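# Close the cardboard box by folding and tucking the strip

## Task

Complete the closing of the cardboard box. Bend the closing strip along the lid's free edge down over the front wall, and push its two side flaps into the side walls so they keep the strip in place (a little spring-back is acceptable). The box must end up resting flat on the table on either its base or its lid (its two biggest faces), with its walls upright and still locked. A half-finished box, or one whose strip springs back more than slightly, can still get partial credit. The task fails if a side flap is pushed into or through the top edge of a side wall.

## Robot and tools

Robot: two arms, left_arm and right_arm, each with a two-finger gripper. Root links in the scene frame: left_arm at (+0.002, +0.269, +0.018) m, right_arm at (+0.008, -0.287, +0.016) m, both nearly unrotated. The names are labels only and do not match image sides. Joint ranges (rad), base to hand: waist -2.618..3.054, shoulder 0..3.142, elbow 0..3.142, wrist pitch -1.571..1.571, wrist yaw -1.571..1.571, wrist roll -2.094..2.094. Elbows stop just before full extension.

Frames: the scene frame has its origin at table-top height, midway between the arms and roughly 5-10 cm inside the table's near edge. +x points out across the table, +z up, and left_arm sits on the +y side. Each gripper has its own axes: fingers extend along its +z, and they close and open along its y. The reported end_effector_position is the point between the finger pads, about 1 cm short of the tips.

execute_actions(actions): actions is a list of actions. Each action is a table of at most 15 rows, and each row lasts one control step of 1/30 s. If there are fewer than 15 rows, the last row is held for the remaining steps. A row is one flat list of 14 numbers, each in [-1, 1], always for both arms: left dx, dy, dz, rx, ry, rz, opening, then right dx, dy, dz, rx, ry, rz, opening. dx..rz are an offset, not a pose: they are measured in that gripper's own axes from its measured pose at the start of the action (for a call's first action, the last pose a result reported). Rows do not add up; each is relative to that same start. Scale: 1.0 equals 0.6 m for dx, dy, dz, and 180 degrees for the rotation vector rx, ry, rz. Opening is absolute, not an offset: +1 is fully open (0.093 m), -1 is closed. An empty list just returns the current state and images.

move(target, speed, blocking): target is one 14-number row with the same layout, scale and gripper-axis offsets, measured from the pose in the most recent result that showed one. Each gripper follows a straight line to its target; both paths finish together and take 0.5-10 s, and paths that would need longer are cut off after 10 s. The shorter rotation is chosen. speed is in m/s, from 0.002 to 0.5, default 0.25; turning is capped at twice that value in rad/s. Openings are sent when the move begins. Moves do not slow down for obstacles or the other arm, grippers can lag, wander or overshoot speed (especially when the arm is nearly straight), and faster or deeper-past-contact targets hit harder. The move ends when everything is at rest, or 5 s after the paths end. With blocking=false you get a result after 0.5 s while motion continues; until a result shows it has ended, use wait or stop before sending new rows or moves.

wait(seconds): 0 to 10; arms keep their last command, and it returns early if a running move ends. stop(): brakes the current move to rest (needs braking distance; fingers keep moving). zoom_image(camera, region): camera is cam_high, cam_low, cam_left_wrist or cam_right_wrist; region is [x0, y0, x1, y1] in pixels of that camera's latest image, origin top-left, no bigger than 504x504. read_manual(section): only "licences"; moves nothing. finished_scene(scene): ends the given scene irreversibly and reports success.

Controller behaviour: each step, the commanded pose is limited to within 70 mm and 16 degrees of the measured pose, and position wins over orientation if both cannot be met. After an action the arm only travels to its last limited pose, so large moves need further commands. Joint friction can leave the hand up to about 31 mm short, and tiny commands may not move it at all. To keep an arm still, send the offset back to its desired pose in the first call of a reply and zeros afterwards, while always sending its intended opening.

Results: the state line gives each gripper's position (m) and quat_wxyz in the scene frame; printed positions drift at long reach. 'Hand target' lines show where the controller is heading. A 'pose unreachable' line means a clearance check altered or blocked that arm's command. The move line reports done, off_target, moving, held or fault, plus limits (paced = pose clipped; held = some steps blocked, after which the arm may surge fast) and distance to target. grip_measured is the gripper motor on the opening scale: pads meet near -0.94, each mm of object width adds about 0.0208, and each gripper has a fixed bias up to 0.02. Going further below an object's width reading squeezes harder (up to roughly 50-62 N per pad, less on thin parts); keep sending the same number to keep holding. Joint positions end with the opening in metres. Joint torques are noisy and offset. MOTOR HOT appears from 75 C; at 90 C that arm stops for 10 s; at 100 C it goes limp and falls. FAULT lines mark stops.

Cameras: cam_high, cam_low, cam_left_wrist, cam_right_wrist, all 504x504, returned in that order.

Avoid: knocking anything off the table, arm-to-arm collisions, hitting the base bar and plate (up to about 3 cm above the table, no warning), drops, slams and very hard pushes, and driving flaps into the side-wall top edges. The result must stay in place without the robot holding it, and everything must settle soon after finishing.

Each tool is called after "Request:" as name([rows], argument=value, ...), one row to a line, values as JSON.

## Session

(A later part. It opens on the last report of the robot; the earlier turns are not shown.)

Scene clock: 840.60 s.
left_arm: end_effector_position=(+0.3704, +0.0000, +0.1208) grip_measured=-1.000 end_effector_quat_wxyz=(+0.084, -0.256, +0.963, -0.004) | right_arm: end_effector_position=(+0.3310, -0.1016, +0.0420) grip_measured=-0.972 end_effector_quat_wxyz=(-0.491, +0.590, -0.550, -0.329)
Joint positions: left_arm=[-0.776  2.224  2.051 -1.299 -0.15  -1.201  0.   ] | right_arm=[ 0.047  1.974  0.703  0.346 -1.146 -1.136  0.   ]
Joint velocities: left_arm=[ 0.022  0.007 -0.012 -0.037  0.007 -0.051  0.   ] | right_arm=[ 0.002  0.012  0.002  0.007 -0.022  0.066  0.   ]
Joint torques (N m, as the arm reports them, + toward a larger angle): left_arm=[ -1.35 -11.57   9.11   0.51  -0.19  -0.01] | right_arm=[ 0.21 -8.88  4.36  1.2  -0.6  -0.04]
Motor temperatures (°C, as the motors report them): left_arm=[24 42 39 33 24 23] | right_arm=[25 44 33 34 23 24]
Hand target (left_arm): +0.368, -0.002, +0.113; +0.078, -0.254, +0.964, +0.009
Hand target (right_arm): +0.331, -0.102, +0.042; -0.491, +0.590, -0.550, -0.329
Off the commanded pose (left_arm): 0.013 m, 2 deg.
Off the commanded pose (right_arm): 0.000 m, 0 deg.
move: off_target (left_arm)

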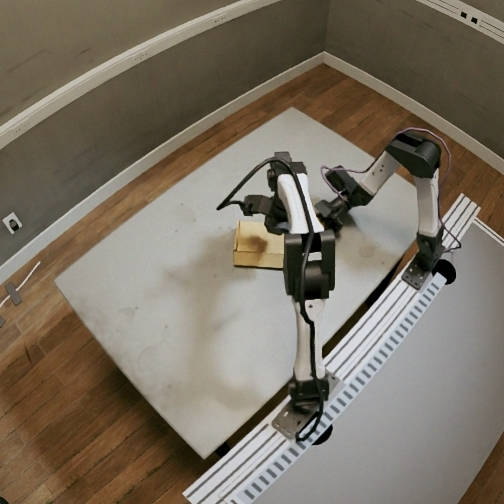

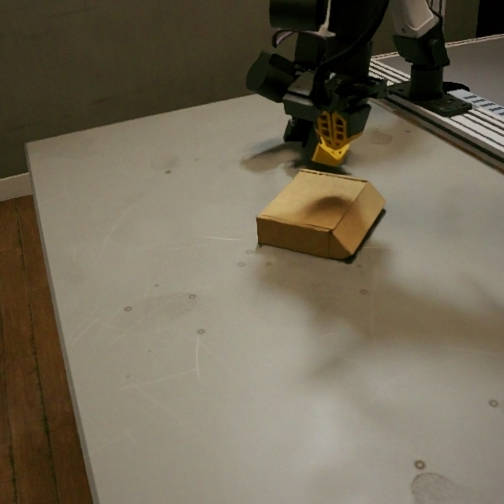

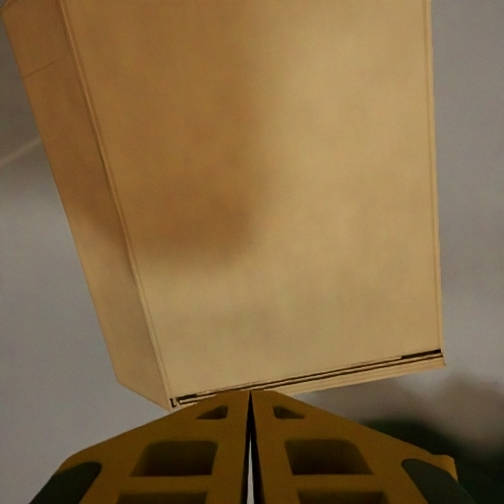

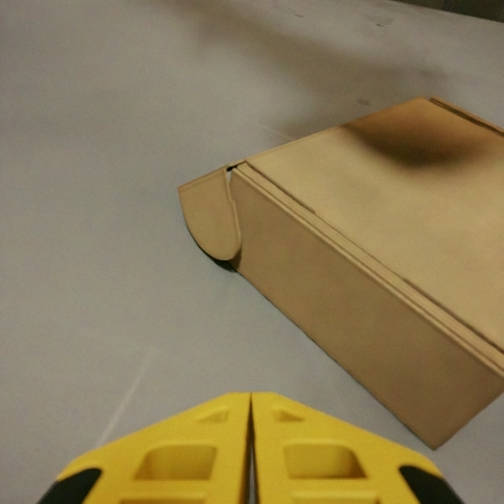

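Request:
move(target=[0.04,0.04,0.08,0,0,0,-1, 0,0,0,0,0,0,-1], speed=0.1)

Request:
move(target=[0.012,0.0,0.075,0,0,0,-1, 0,0,0,0,0,0,-1], speed=0.05)

Scene clock: 847.23 s.
left_arm: end_effector_position=(+0.3493, +0.0119, +0.0641) grip_measured=-1.000 end_effector_quat_wxyz=(+0.078, -0.256, +0.963, +0.004) | right_arm: end_effector_position=(+0.3310, -0.1016, +0.0420) grip_measured=-0.972 end_effector_quat_wxyz=(-0.491, +0.590, -0.550, -0.329)
Joint positions: left_arm=[-0.784  2.155  1.717 -1.055 -0.15  -1.212  0.   ] | right_arm=[ 0.047  1.974  0.703  0.346 -1.146 -1.136  0.   ]
Joint velocities: left_arm=[-0.012 -0.007 -0.002  0.007 -0.066  0.007  0.   ] | right_arm=[-0.017 -0.002  0.002  0.037 -0.007 -0.007  0.   ]
Joint torques (N m, as the arm reports them, + toward a larger angle): left_arm=[ -1.47 -14.86   5.48   0.85  -0.16   0.01] | right_arm=[ 0.24 -8.89  4.39  1.21 -0.6  -0.04]
Motor temperatures (°C, as the motors report them): left_arm=[24 44 40 32 24 23] | right_arm=[25 44 33 34 23 24]
Hand target (left_arm): +0.346, +0.009, +0.068; +0.084, -0.255, +0.963, -0.004
Hand target (right_arm): +0.331, -0.102, +0.042; -0.491, +0.590, -0.550, -0.329
Off the commanded pose (left_arm): 0.006 m, 1 deg.
Off the commanded pose (right_arm): 0.000 m, 0 deg.
move: done

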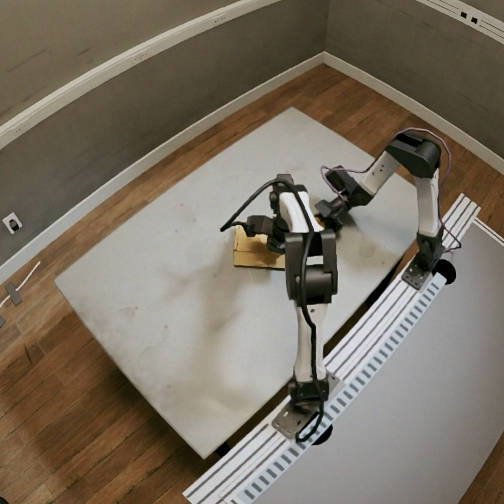

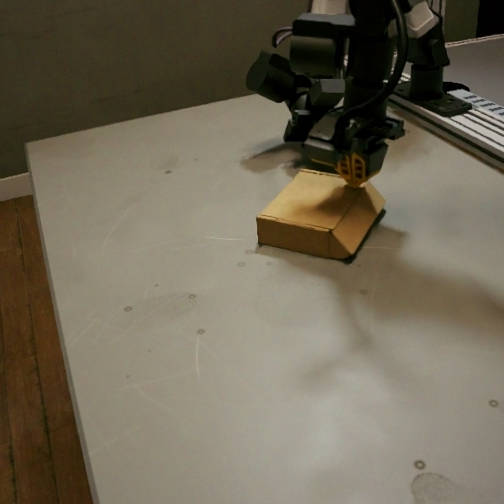

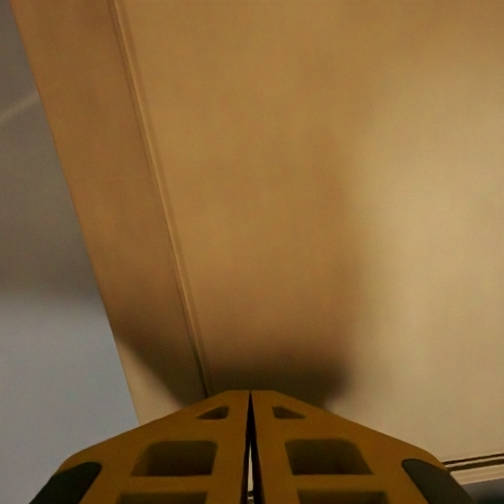

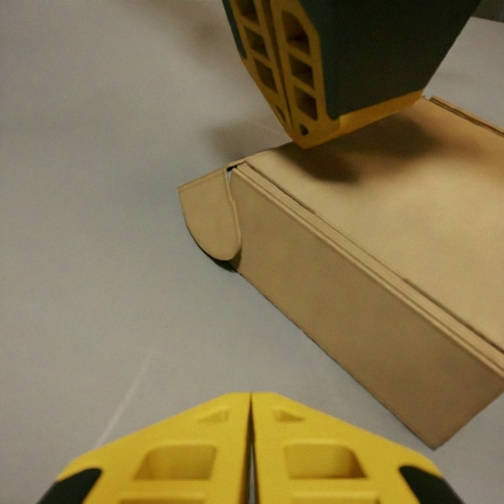

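Scene clock: 848.37 s.
left_arm: end_effector_position=(+0.3530, +0.0086, +0.0569) grip_measured=-1.000 end_effector_quat_wxyz=(+0.088, -0.258, +0.962, -0.011) | right_arm: end_effector_position=(+0.3310, -0.1016, +0.0420) grip_measured=-0.972 end_effector_quat_wxyz=(-0.491, +0.590, -0.550, -0.329)
Joint positions: left_arm=[-0.784  2.146  1.67  -0.98  -0.15  -1.212  0.   ] | right_arm=[ 0.047  1.974  0.703  0.346 -1.146 -1.136  0.   ]
Joint velocities: left_arm=[ 0.007 -0.017 -0.007  0.022  0.051  0.037  0.   ] | right_arm=[ 0.012 -0.017  0.007 -0.037 -0.007 -0.007  0.   ]
Joint torques (N m, as the arm reports them, + toward a larger angle): left_arm=[-0.82 -8.65  2.82  1.68 -0.13  0.04] | right_arm=[ 0.16 -8.95  4.31  1.22 -0.59 -0.09]
Motor temperatures (°C, as the motors report them): left_arm=[24 44 39 32 24 23] | right_arm=[25 44 33 34 23 24]
Hand target (left_arm): +0.348, +0.011, +0.021; +0.077, -0.256, +0.963, +0.005
Hand target (right_arm): +0.331, -0.102, +0.042; -0.491, +0.590, -0.550, -0.329
Off the commanded pose (left_arm): 0.039 m, 2 deg.
Off the commanded pose (right_arm): 0.000 m, 0 deg.
move: off_target (left_arm)

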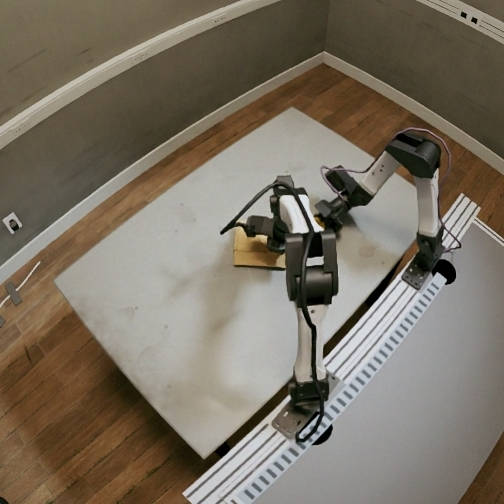

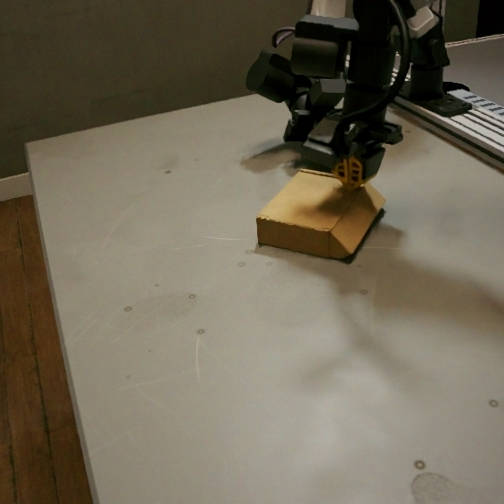

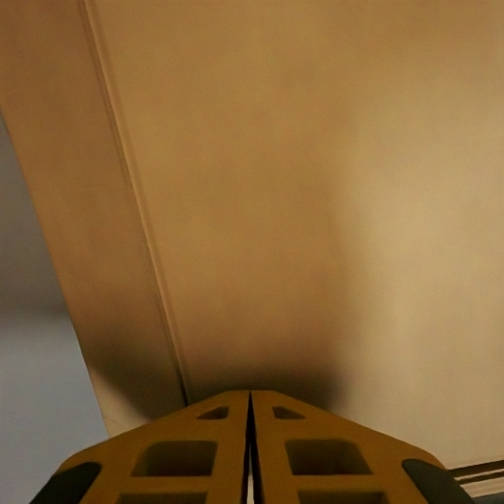

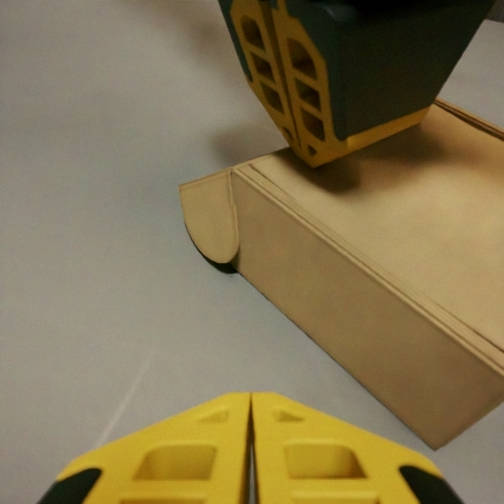

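Request:
move(target=[0.01,0.0,0.06,0,0,0,-1, 0.027,-0.026,0.1,0,0,0,-1], speed=0.06)

Scene clock: 862.13 s.
left_arm: end_effector_position=(+0.3574, +0.0051, +0.0569) grip_measured=-1.000 end_effector_quat_wxyz=(+0.098, -0.259, +0.961, -0.024) | right_arm: end_effector_position=(+0.3514, -0.0561, +0.0293) grip_measured=-0.972 end_effector_quat_wxyz=(-0.500, +0.582, -0.539, -0.349)
Joint positions: left_arm=[-0.784  2.14   1.655 -0.939 -0.151 -1.212  0.   ] | right_arm=[ 0.168  2.144  0.778  0.666 -1.11  -0.885  0.   ]
Joint velocities: left_arm=[ 0.002  0.007 -0.002  0.022 -0.007 -0.066  0.   ] | right_arm=[ 0.012  0.017 -0.002  0.007 -0.007  0.066  0.   ]
Joint torques (N m, as the arm reports them, + toward a larger angle): left_arm=[-0.81 -9.21  2.84  1.77 -0.17  0.03] | right_arm=[ 1.78 -7.04  5.24  1.52  0.   -0.27]
Motor temperatures (°C, as the motors report them): left_arm=[24 44 38 32 24 23] | right_arm=[25 43 33 34 23 24]
Hand target (left_arm): +0.352, +0.007, +0.022; +0.088, -0.258, +0.962, -0.010
Hand target (right_arm): +0.356, -0.051, +0.014; -0.493, +0.588, -0.549, -0.330
Off the commanded pose (left_arm): 0.037 m, 2 deg.
Off the commanded pose (right_arm): 0.019 m, 3 deg.
move: off_target (left_arm, right_arm)

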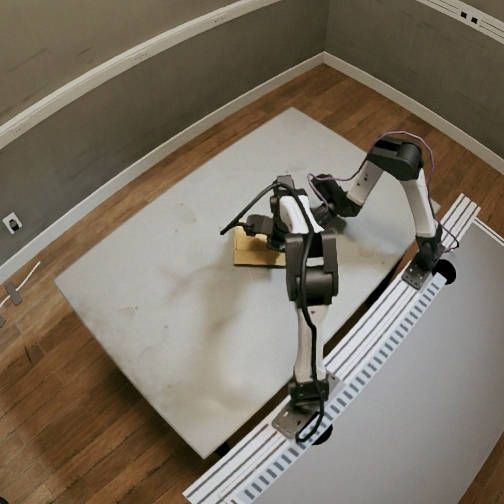

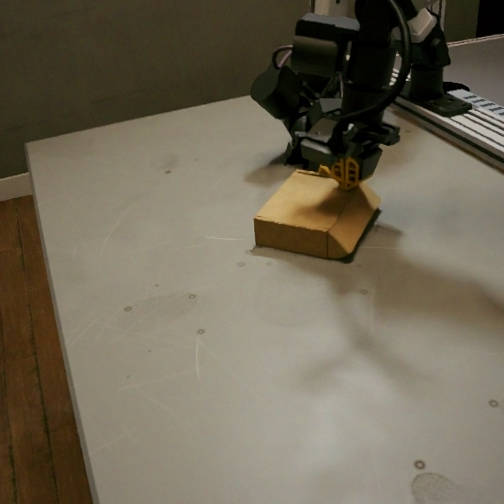

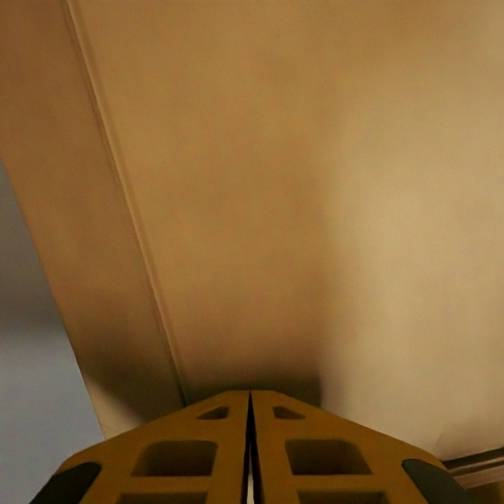

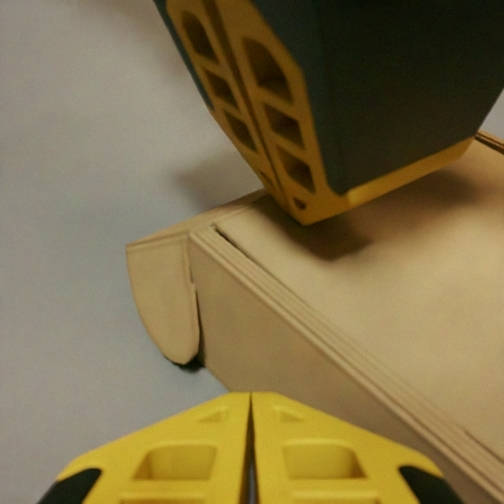

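Request:
move(target=[0.015,0.014,0.055,0,0,0,-1, -0.017,0.077,0.065,0,0,0,-1], speed=0.04)

Scene clock: 869.73 s.
left_arm: end_effector_position=(+0.3594, +0.0037, +0.0573) grip_measured=-1.000 end_effector_quat_wxyz=(+0.113, -0.260, +0.958, -0.044) | right_arm: end_effector_position=(+0.3202, -0.0132, +0.0345) grip_measured=-0.972 end_effector_quat_wxyz=(-0.518, +0.582, -0.524, -0.345)
Joint positions: left_arm=[-0.784  2.105  1.593 -0.862 -0.152 -1.212  0.   ] | right_arm=[ 0.324  2.162  0.659  1.018 -0.989 -0.69   0.   ]
Joint velocities: left_arm=[-0.002  0.007 -0.012 -0.007 -0.022 -0.022  0.   ] | right_arm=[-0.017  0.012 -0.007  0.11   0.051  0.081  0.   ]
Joint torques (N m, as the arm reports them, + toward a larger angle): left_arm=[-0.93 -9.12  3.36  1.59 -0.18  0.  ] | right_arm=[ 1.59 -8.32  1.94  1.82 -0.22  0.01]
Motor temperatures (°C, as the motors report them): left_arm=[24 45 37 32 24 23] | right_arm=[25 43 33 34 23 24]
Hand target (left_arm): +0.351, +0.009, +0.024; +0.098, -0.259, +0.961, -0.023
Hand target (right_arm): +0.309, -0.012, +0.021; -0.501, +0.580, -0.538, -0.351
Off the commanded pose (left_arm): 0.036 m, 3 deg.
Off the commanded pose (right_arm): 0.018 m, 3 deg.
move: off_target (left_arm, right_arm)

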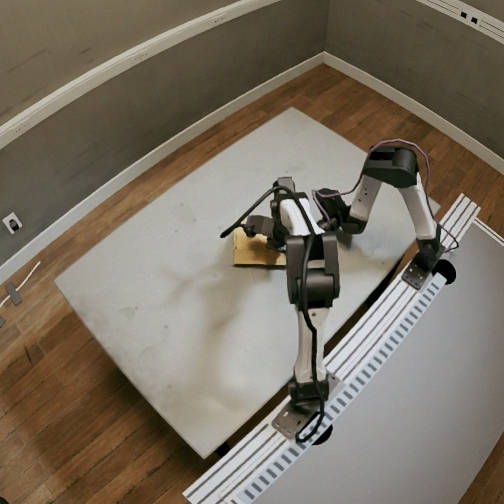

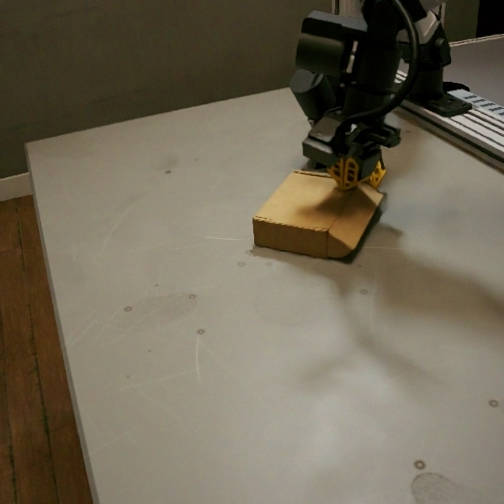

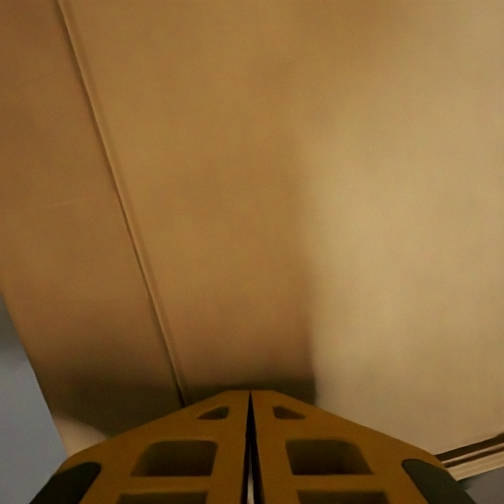

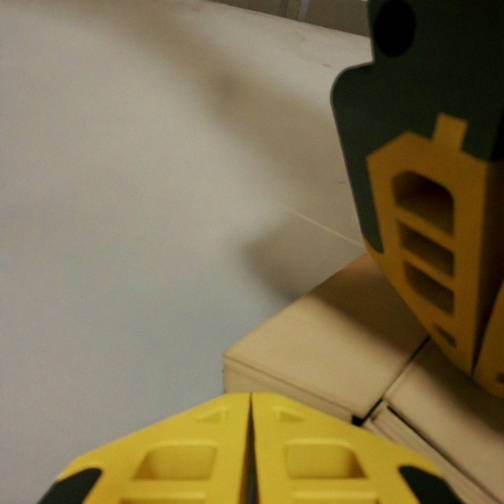

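Request:
move(target=[0.015,0.014,0.05,0,0,0,-1, 0,0.04,-0.08,0,0,0,-1], speed=0.08)

Request:
zoom_image(camera="cam_low", region=[240,150,420,280])

Scene clock: 874.83 s.
left_arm: end_effector_position=(+0.3659, -0.0016, +0.0581) grip_measured=-1.000 end_effector_quat_wxyz=(+0.133, -0.262, +0.953, -0.072) | right_arm: end_effector_position=(+0.3005, -0.0541, +0.0431) grip_measured=-0.972 end_effector_quat_wxyz=(-0.527, +0.585, -0.517, -0.334)
Joint positions: left_arm=[-0.784  2.079  1.541 -0.767 -0.153 -1.212  0.   ] | right_arm=[ 0.216  2.052  0.523  0.976 -1.076 -0.805  0.   ]
Joint velocities: left_arm=[-0.007 -0.012 -0.002  0.022 -0.007  0.066  0.   ] | right_arm=[ 0.012 -0.002 -0.012 -0.037  0.007  0.007  0.   ]
Joint torques (N m, as the arm reports them, + toward a larger angle): left_arm=[-0.98 -9.33  3.85  1.43 -0.16  0.02] | right_arm=[-0.35 -9.36  1.79  1.45 -0.46 -0.13]
Motor temperatures (°C, as the motors report them): left_arm=[24 45 36 31 24 23] | right_arm=[25 43 33 35 23 24]
Hand target (left_arm): +0.354, +0.006, +0.027; +0.113, -0.260, +0.958, -0.044
Hand target (right_arm): +0.291, -0.058, +0.039; -0.517, +0.583, -0.524, -0.344
Off the commanded pose (left_arm): 0.035 m, 4 deg.
Off the commanded pose (right_arm): 0.011 m, 2 deg.
move: off_target (left_arm, right_arm)

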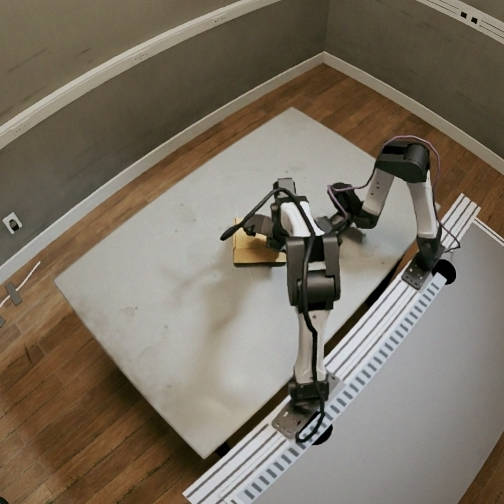

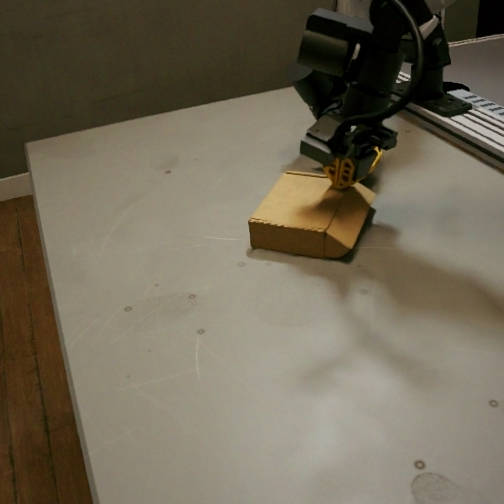

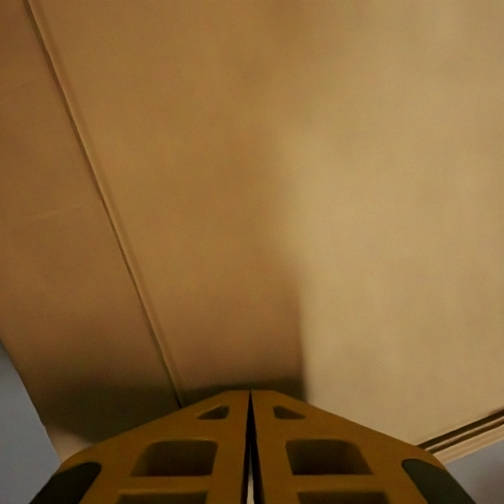

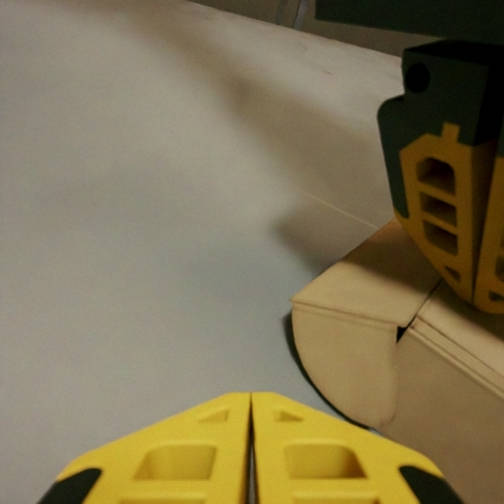

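Region (240, 150, 420, 280) of cam_low's 504x504 image, scaled by 2.800, with more detail than that image has.

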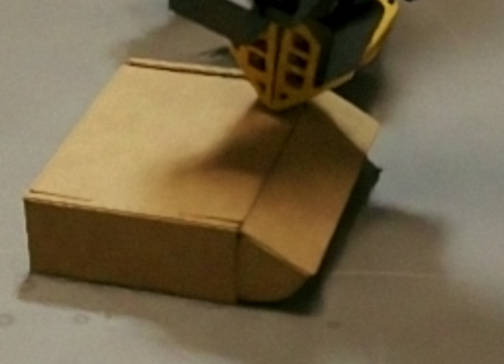

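Request:
zoom_image(camera="cam_right_wrist", region=[264,240,504,480])

Region (264, 240, 504, 480) of cam_right_wrist's 504x504 image, scaled by 2.100, with more detail than that image has.

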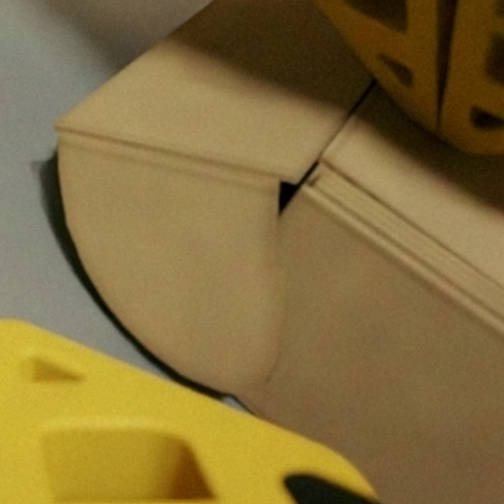

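Request:
move(target=[0,0,-0.085,0,0,0,-1, 0,0.02,0.0,0.185,0.066,0.143,-1], speed=0.15)

Request:
move(target=[-0.039,0.149,0.037,0.245,0.01,-0.084,0.0, 0,0,0,0,0,0,-1], speed=0.15)

Scene clock: 915.80 s.
left_arm: end_effector_position=(+0.3526, +0.0072, +0.0944) grip_measured=-1.000 end_effector_quat_wxyz=(+0.126, -0.264, +0.954, -0.064) | right_arm: end_effector_position=(+0.2982, -0.0507, +0.0514) grip_measured=-0.972 end_effector_quat_wxyz=(+0.551, -0.305, +0.742, +0.229)
Joint positions: left_arm=[-0.79   2.003  1.581 -0.903 -0.153 -1.222  0.   ] | right_arm=[ 0.571  1.976  0.245  1.426 -0.142 -0.08   0.   ]
Joint velocities: left_arm=[ 0.007 -0.002 -0.002  0.037  0.007  0.007  0.   ] | right_arm=[ 0.017 -0.022 -0.012  0.051 -0.037 -0.007  0.   ]
Joint torques (N m, as the arm reports them, + toward a larger angle): left_arm=[ -1.68 -13.39   9.29   0.87  -0.2    0.  ] | right_arm=[ 1.53 -7.77  1.28  1.99 -0.02 -0.03]
Motor temperatures (°C, as the motors report them): left_arm=[24 47 35 30 24 23] | right_arm=[25 44 31 36 23 24]
Hand target (left_arm): +0.351, +0.003, +0.107; +0.133, -0.262, +0.953, -0.072
Hand target (right_arm): +0.288, -0.053, +0.043; +0.534, -0.308, +0.754, +0.227
Off the commanded pose (left_arm): 0.014 m, 1 deg.
Off the commanded pose (right_arm): 0.015 m, 3 deg.
move: off_target (left_arm, right_arm)

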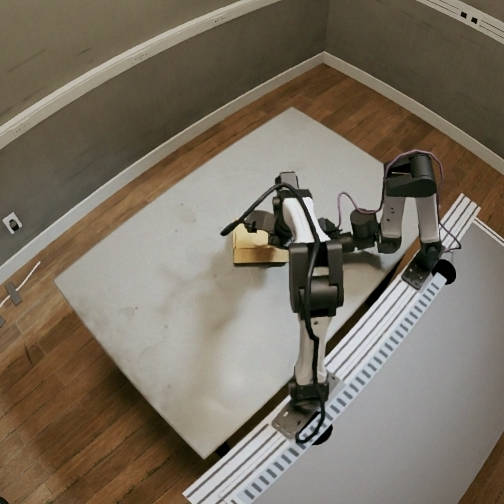

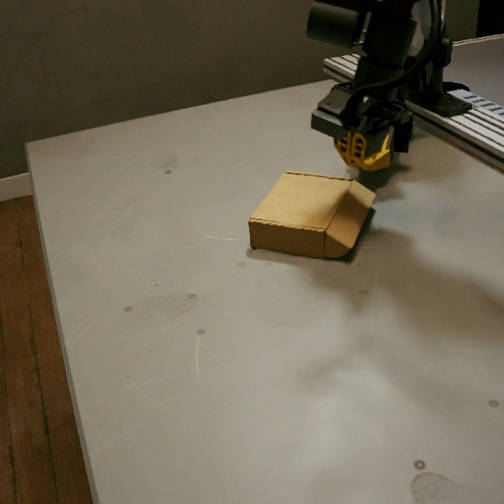

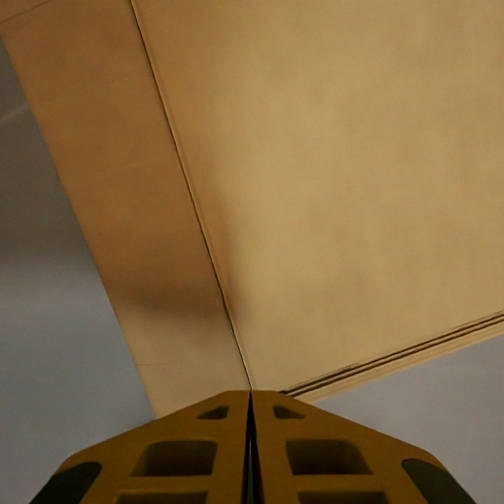

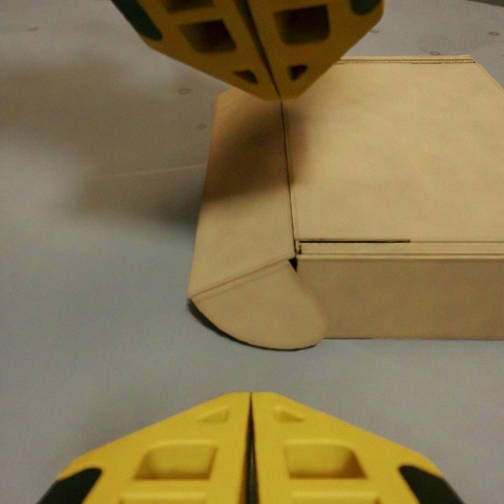

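Scene clock: 919.20 s.
left_arm: end_effector_position=(+0.3420, +0.0892, +0.0677) grip_measured=-0.002 end_effector_quat_wxyz=(+0.207, -0.314, +0.816, -0.439) | right_arm: end_effector_position=(+0.2982, -0.0507, +0.0514) grip_measured=-0.972 end_effector_quat_wxyz=(+0.551, -0.305, +0.742, +0.229)
Joint positions: left_arm=[-0.427  1.61   0.479  0.528  0.344 -1.249  0.045] | right_arm=[ 0.571  1.976  0.245  1.426 -0.142 -0.08   0.   ]
Joint velocities: left_arm=[ 0.012 -0.002 -0.022  0.007 -0.022 -0.066 -0.001] | right_arm=[ 0.002 -0.002 -0.012  0.022 -0.066 -0.066  0.   ]
Joint torques (N m, as the arm reports them, + toward a larger angle): left_arm=[-0.13 -5.64  4.66  2.6   0.13  0.  ] | right_arm=[ 0.15 -7.    2.89  2.19 -0.13 -0.08]
Motor temperatures (°C, as the motors report them): left_arm=[24 47 35 31 24 23] | right_arm=[25 43 31 37 23 24]
Hand target (left_arm): +0.335, +0.092, +0.057; +0.195, -0.322, +0.818, -0.435
Hand target (right_arm): +0.298, -0.051, +0.051; +0.551, -0.305, +0.742, +0.229
Off the commanded pose (left_arm): 0.011 m, 2 deg.
Off the commanded pose (right_arm): 0.000 m, 0 deg.
move: off_target (left_arm)

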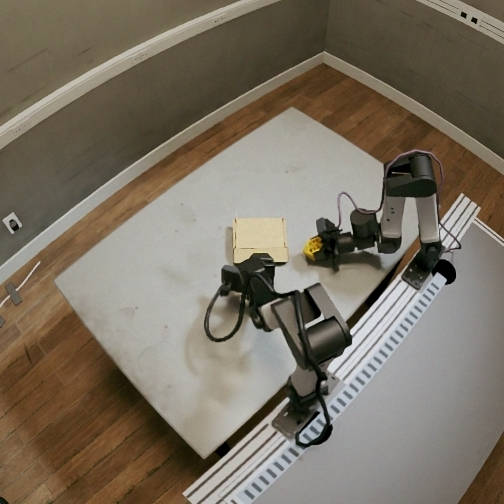

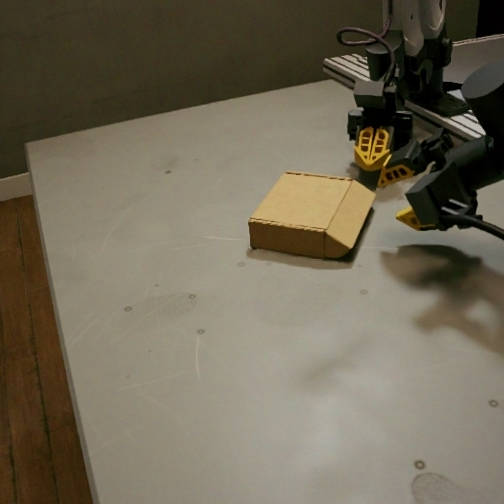

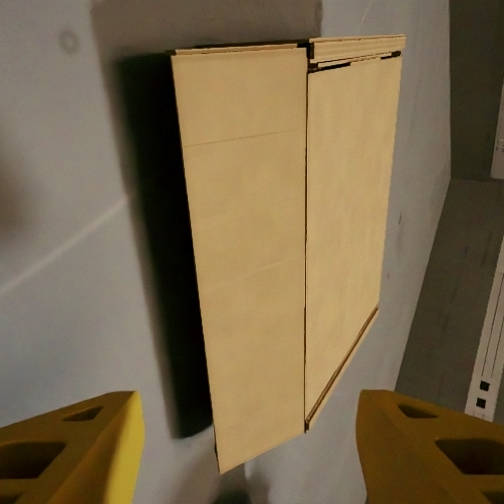

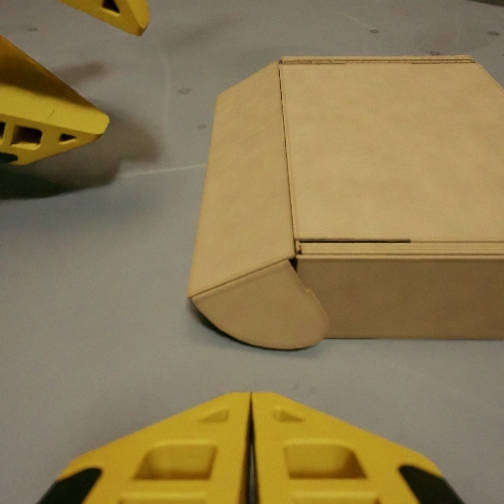

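Request:
move(target=[0,0.057,0.035,0,0,0,0.0, 0,0,0,0,0,0,-1], speed=0.06)

Request:
move(target=[0,-0.04,0.075,0,0,0,0.0, 0,0,0,0,0,0,-1], speed=0.05)

Scene clock: 935.07 s.
left_arm: end_effector_position=(+0.3513, +0.0855, +0.0420) grip_measured=-0.002 end_effector_quat_wxyz=(+0.217, -0.308, +0.809, -0.450) | right_arm: end_effector_position=(+0.2982, -0.0507, +0.0514) grip_measured=-0.972 end_effector_quat_wxyz=(+0.551, -0.305, +0.742, +0.229)
Joint positions: left_arm=[-0.425  1.786  0.463  0.754  0.348 -1.249  0.045] | right_arm=[ 0.571  1.976  0.245  1.426 -0.142 -0.08   0.   ]
Joint velocities: left_arm=[ 0.022  0.022  0.002  0.037  0.007 -0.022  0.   ] | right_arm=[-0.002 -0.012 -0.002 -0.051 -0.007 -0.022  0.   ]
Joint torques (N m, as the arm reports them, + toward a larger angle): left_arm=[-0.02 -5.6   3.61  2.66  0.09  0.13] | right_arm=[ 0.35 -7.1   2.83  2.19 -0.13 -0.06]
Motor temperatures (°C, as the motors report them): left_arm=[24 44 35 34 24 23] | right_arm=[25 42 31 40 22 24]
Hand target (left_arm): +0.343, +0.090, +0.028; +0.206, -0.314, +0.816, -0.439
Hand target (right_arm): +0.298, -0.051, +0.051; +0.551, -0.305, +0.742, +0.229
Off the commanded pose (left_arm): 0.017 m, 2 deg.
Off the commanded pose (right_arm): 0.000 m, 0 deg.
move: off_target (left_arm)

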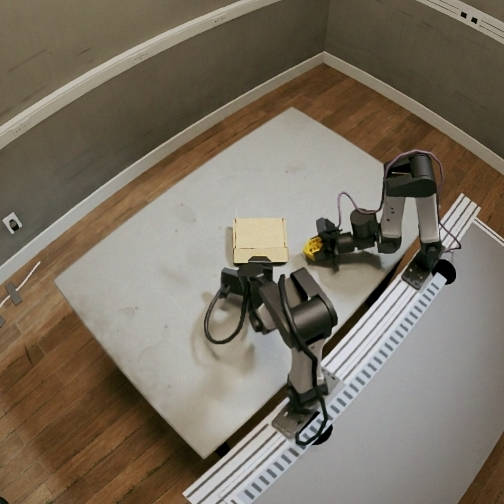

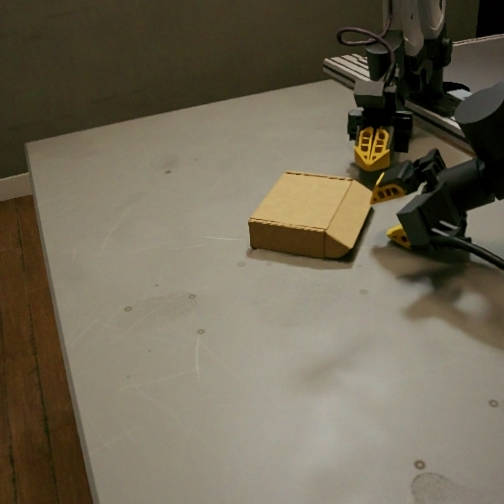

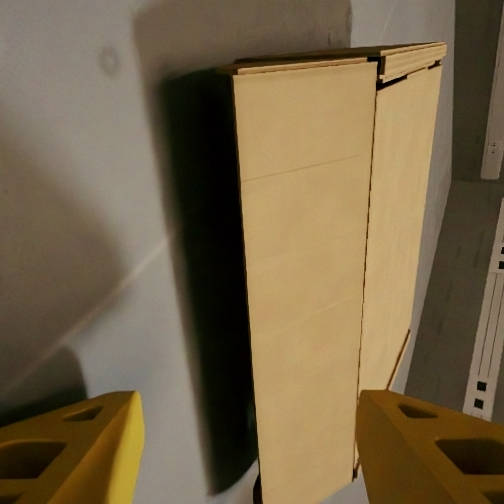

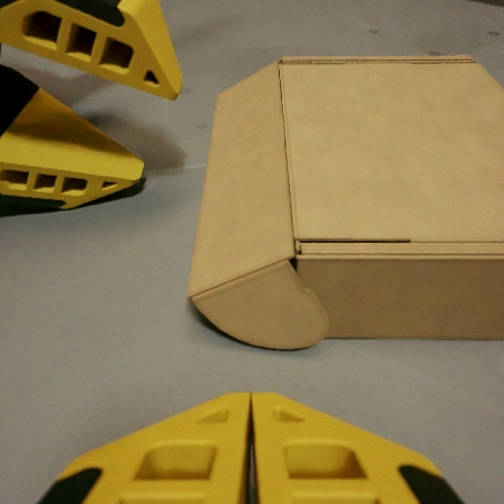

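Scene clock: 936.37 s.
left_arm: end_effector_position=(+0.3866, +0.0526, +0.0514) grip_measured=-0.002 end_effector_quat_wxyz=(+0.229, -0.302, +0.803, -0.460) | right_arm: end_effector_position=(+0.2982, -0.0507, +0.0514) grip_measured=-0.972 end_effector_quat_wxyz=(+0.551, -0.305, +0.742, +0.229)
Joint positions: left_arm=[-0.49   1.887  0.629  0.735  0.292 -1.283  0.045] | right_arm=[ 0.571  1.976  0.245  1.426 -0.142 -0.08   0.   ]
Joint velocities: left_arm=[ 0.007 -0.022 -0.007 -0.022  0.051 -0.081  0.001] | right_arm=[ 0.012  0.007 -0.017 -0.051 -0.007  0.007  0.   ]
Joint torques (N m, as the arm reports them, + toward a larger angle): left_arm=[-1.52 -6.99  7.59  2.31  0.01  0.05] | right_arm=[ 0.26 -7.07  2.57  2.23 -0.14 -0.04]
Motor temperatures (°C, as the motors report them): left_arm=[24 44 35 34 24 23] | right_arm=[25 42 31 40 22 24]
Hand target (left_arm): +0.386, +0.049, +0.041; +0.218, -0.308, +0.809, -0.450
Hand target (right_arm): +0.298, -0.051, +0.051; +0.551, -0.305, +0.742, +0.229
Off the commanded pose (left_arm): 0.012 m, 2 deg.
Off the commanded pose (right_arm): 0.000 m, 0 deg.
move: off_target (left_arm)

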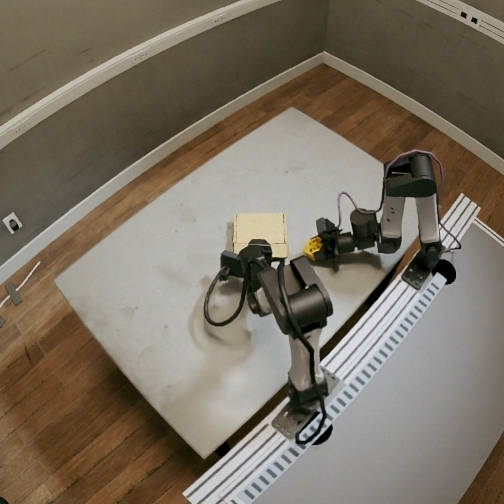

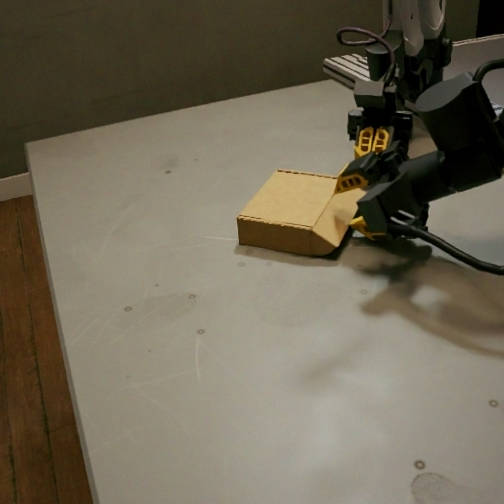

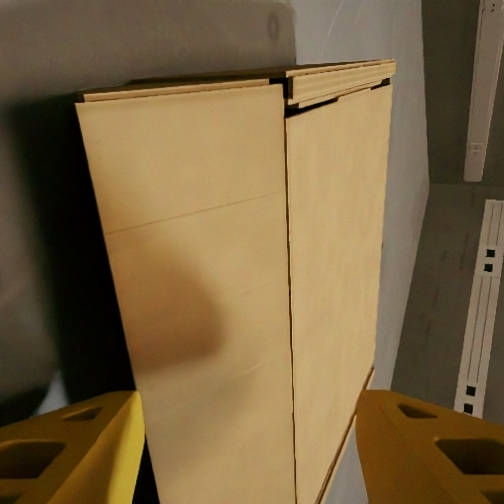

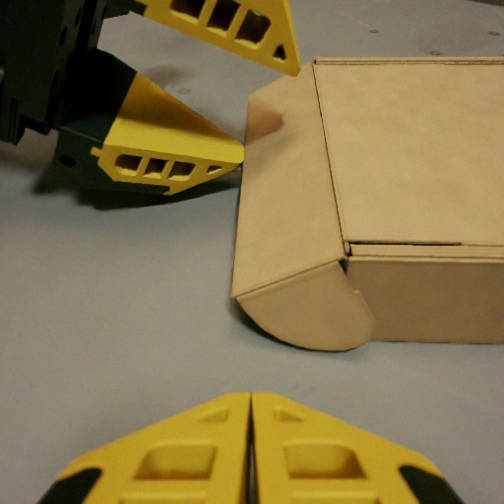

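Request:
move(target=[0,0.015,0,0,0,0,0.5, 0,0,0,0,0,0,-1], speed=0.05)

Request:
move(target=[0,-0.01,0.065,0,0,0,0.5, 0,0,0,0,0,0,-1], speed=0.05)

Scene clock: 941.93 s.
left_arm: end_effector_position=(+0.3896, +0.0514, +0.0573) grip_measured=+0.498 end_effector_quat_wxyz=(+0.238, -0.298, +0.797, -0.469) | right_arm: end_effector_position=(+0.2982, -0.0507, +0.0514) grip_measured=-0.972 end_effector_quat_wxyz=(+0.551, -0.305, +0.742, +0.229)
Joint positions: left_arm=[-0.49   1.887  0.629  0.764  0.292 -1.285  0.069] | right_arm=[ 0.571  1.976  0.245  1.426 -0.142 -0.08   0.   ]
Joint velocities: left_arm=[-0.017 -0.002 -0.007 -0.037 -0.007  0.007 -0.002] | right_arm=[ 0.007 -0.017 -0.007 -0.081 -0.051 -0.11   0.   ]
Joint torques (N m, as the arm reports them, + toward a larger angle): left_arm=[-0.03 -7.4   4.32  2.76  0.12  0.15] | right_arm=[ 0.21 -7.05  2.72  2.2  -0.13 -0.09]
Motor temperatures (°C, as the motors report them): left_arm=[24 44 35 34 24 23] | right_arm=[25 42 31 40 22 24]
Hand target (left_arm): +0.384, +0.056, +0.044; +0.229, -0.302, +0.803, -0.460
Hand target (right_arm): +0.298, -0.051, +0.051; +0.551, -0.305, +0.742, +0.229
Off the commanded pose (left_arm): 0.016 m, 2 deg.
Off the commanded pose (right_arm): 0.000 m, 0 deg.
move: off_target (left_arm)

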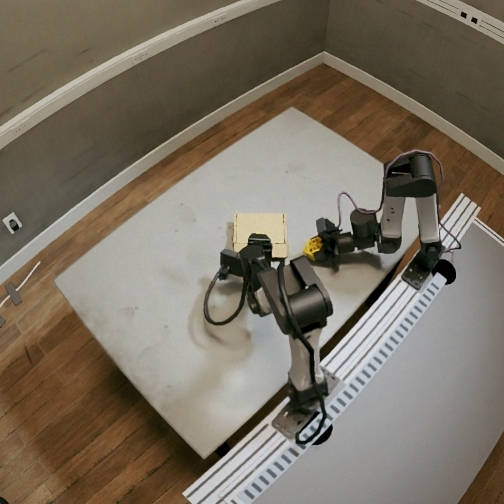

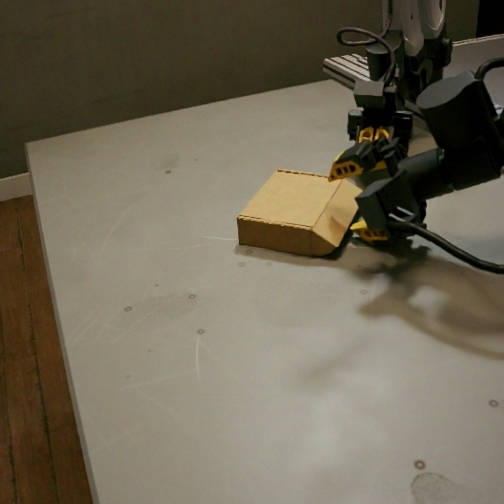

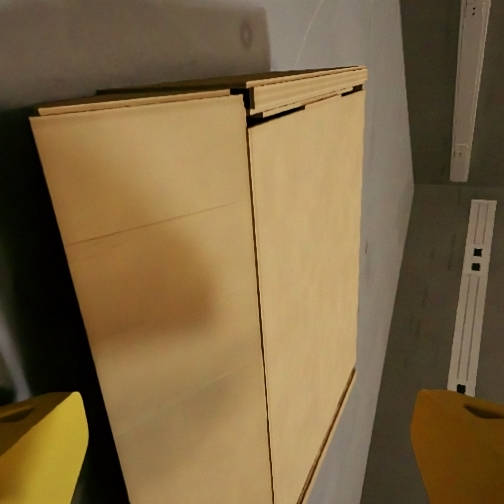

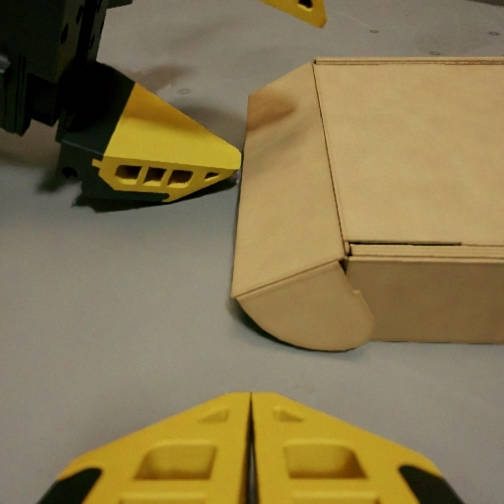

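Scene clock: 943.03 s.
left_arm: end_effector_position=(+0.4156, +0.0301, +0.0563) grip_measured=+0.498 end_effector_quat_wxyz=(+0.245, -0.295, +0.792, -0.475) | right_arm: end_effector_position=(+0.2982, -0.0507, +0.0514) grip_measured=-0.972 end_effector_quat_wxyz=(+0.551, -0.305, +0.742, +0.229)
Joint positions: left_arm=[-0.518  1.986  0.754  0.764  0.267 -1.299  0.069] | right_arm=[ 0.571  1.976  0.245  1.426 -0.142 -0.08   0.   ]
Joint velocities: left_arm=[-0.002  0.007  0.007 -0.037 -0.007 -0.007 -0.   ] | right_arm=[-0.002  0.002 -0.002 -0.037 -0.037 -0.095  0.   ]
Joint torques (N m, as the arm reports them, + toward a larger angle): left_arm=[-1.52 -7.55  7.51  2.6  -0.1   0.02] | right_arm=[ 0.22 -7.01  2.71  2.22 -0.14 -0.06]
Motor temperatures (°C, as the motors report them): left_arm=[24 44 36 34 24 23] | right_arm=[25 42 31 40 22 24]
Hand target (left_arm): +0.416, +0.025, +0.046; +0.238, -0.298, +0.797, -0.469
Hand target (right_arm): +0.298, -0.051, +0.051; +0.551, -0.305, +0.742, +0.229
Off the commanded pose (left_arm): 0.012 m, 1 deg.
Off the commanded pose (right_arm): 0.000 m, 0 deg.
move: off_target (left_arm)

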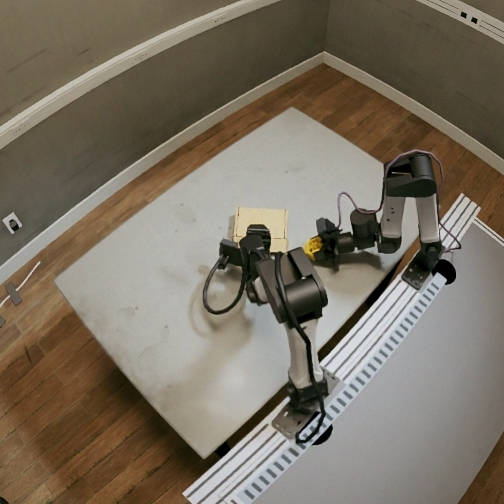

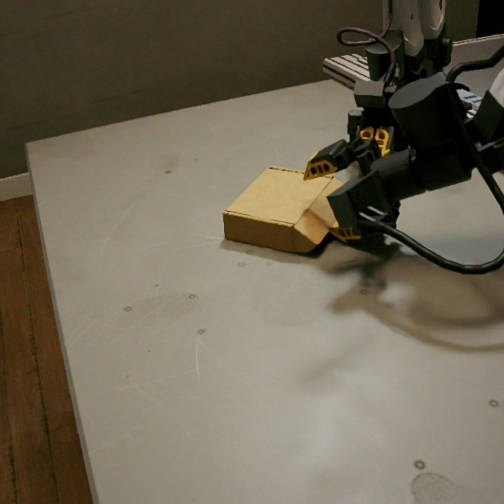

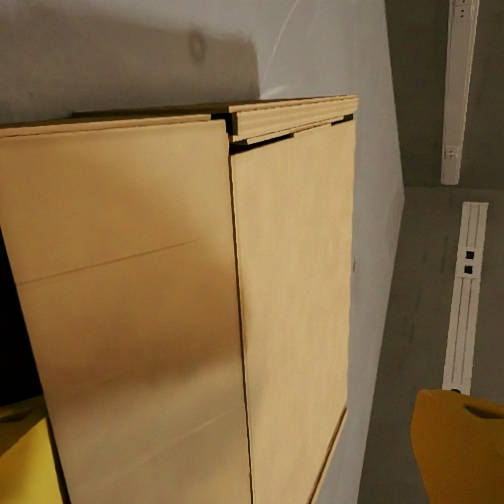

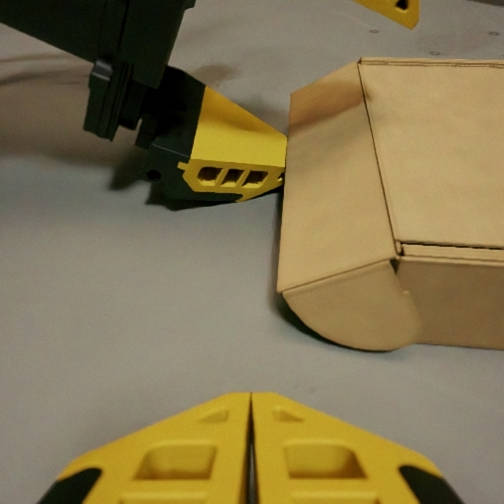

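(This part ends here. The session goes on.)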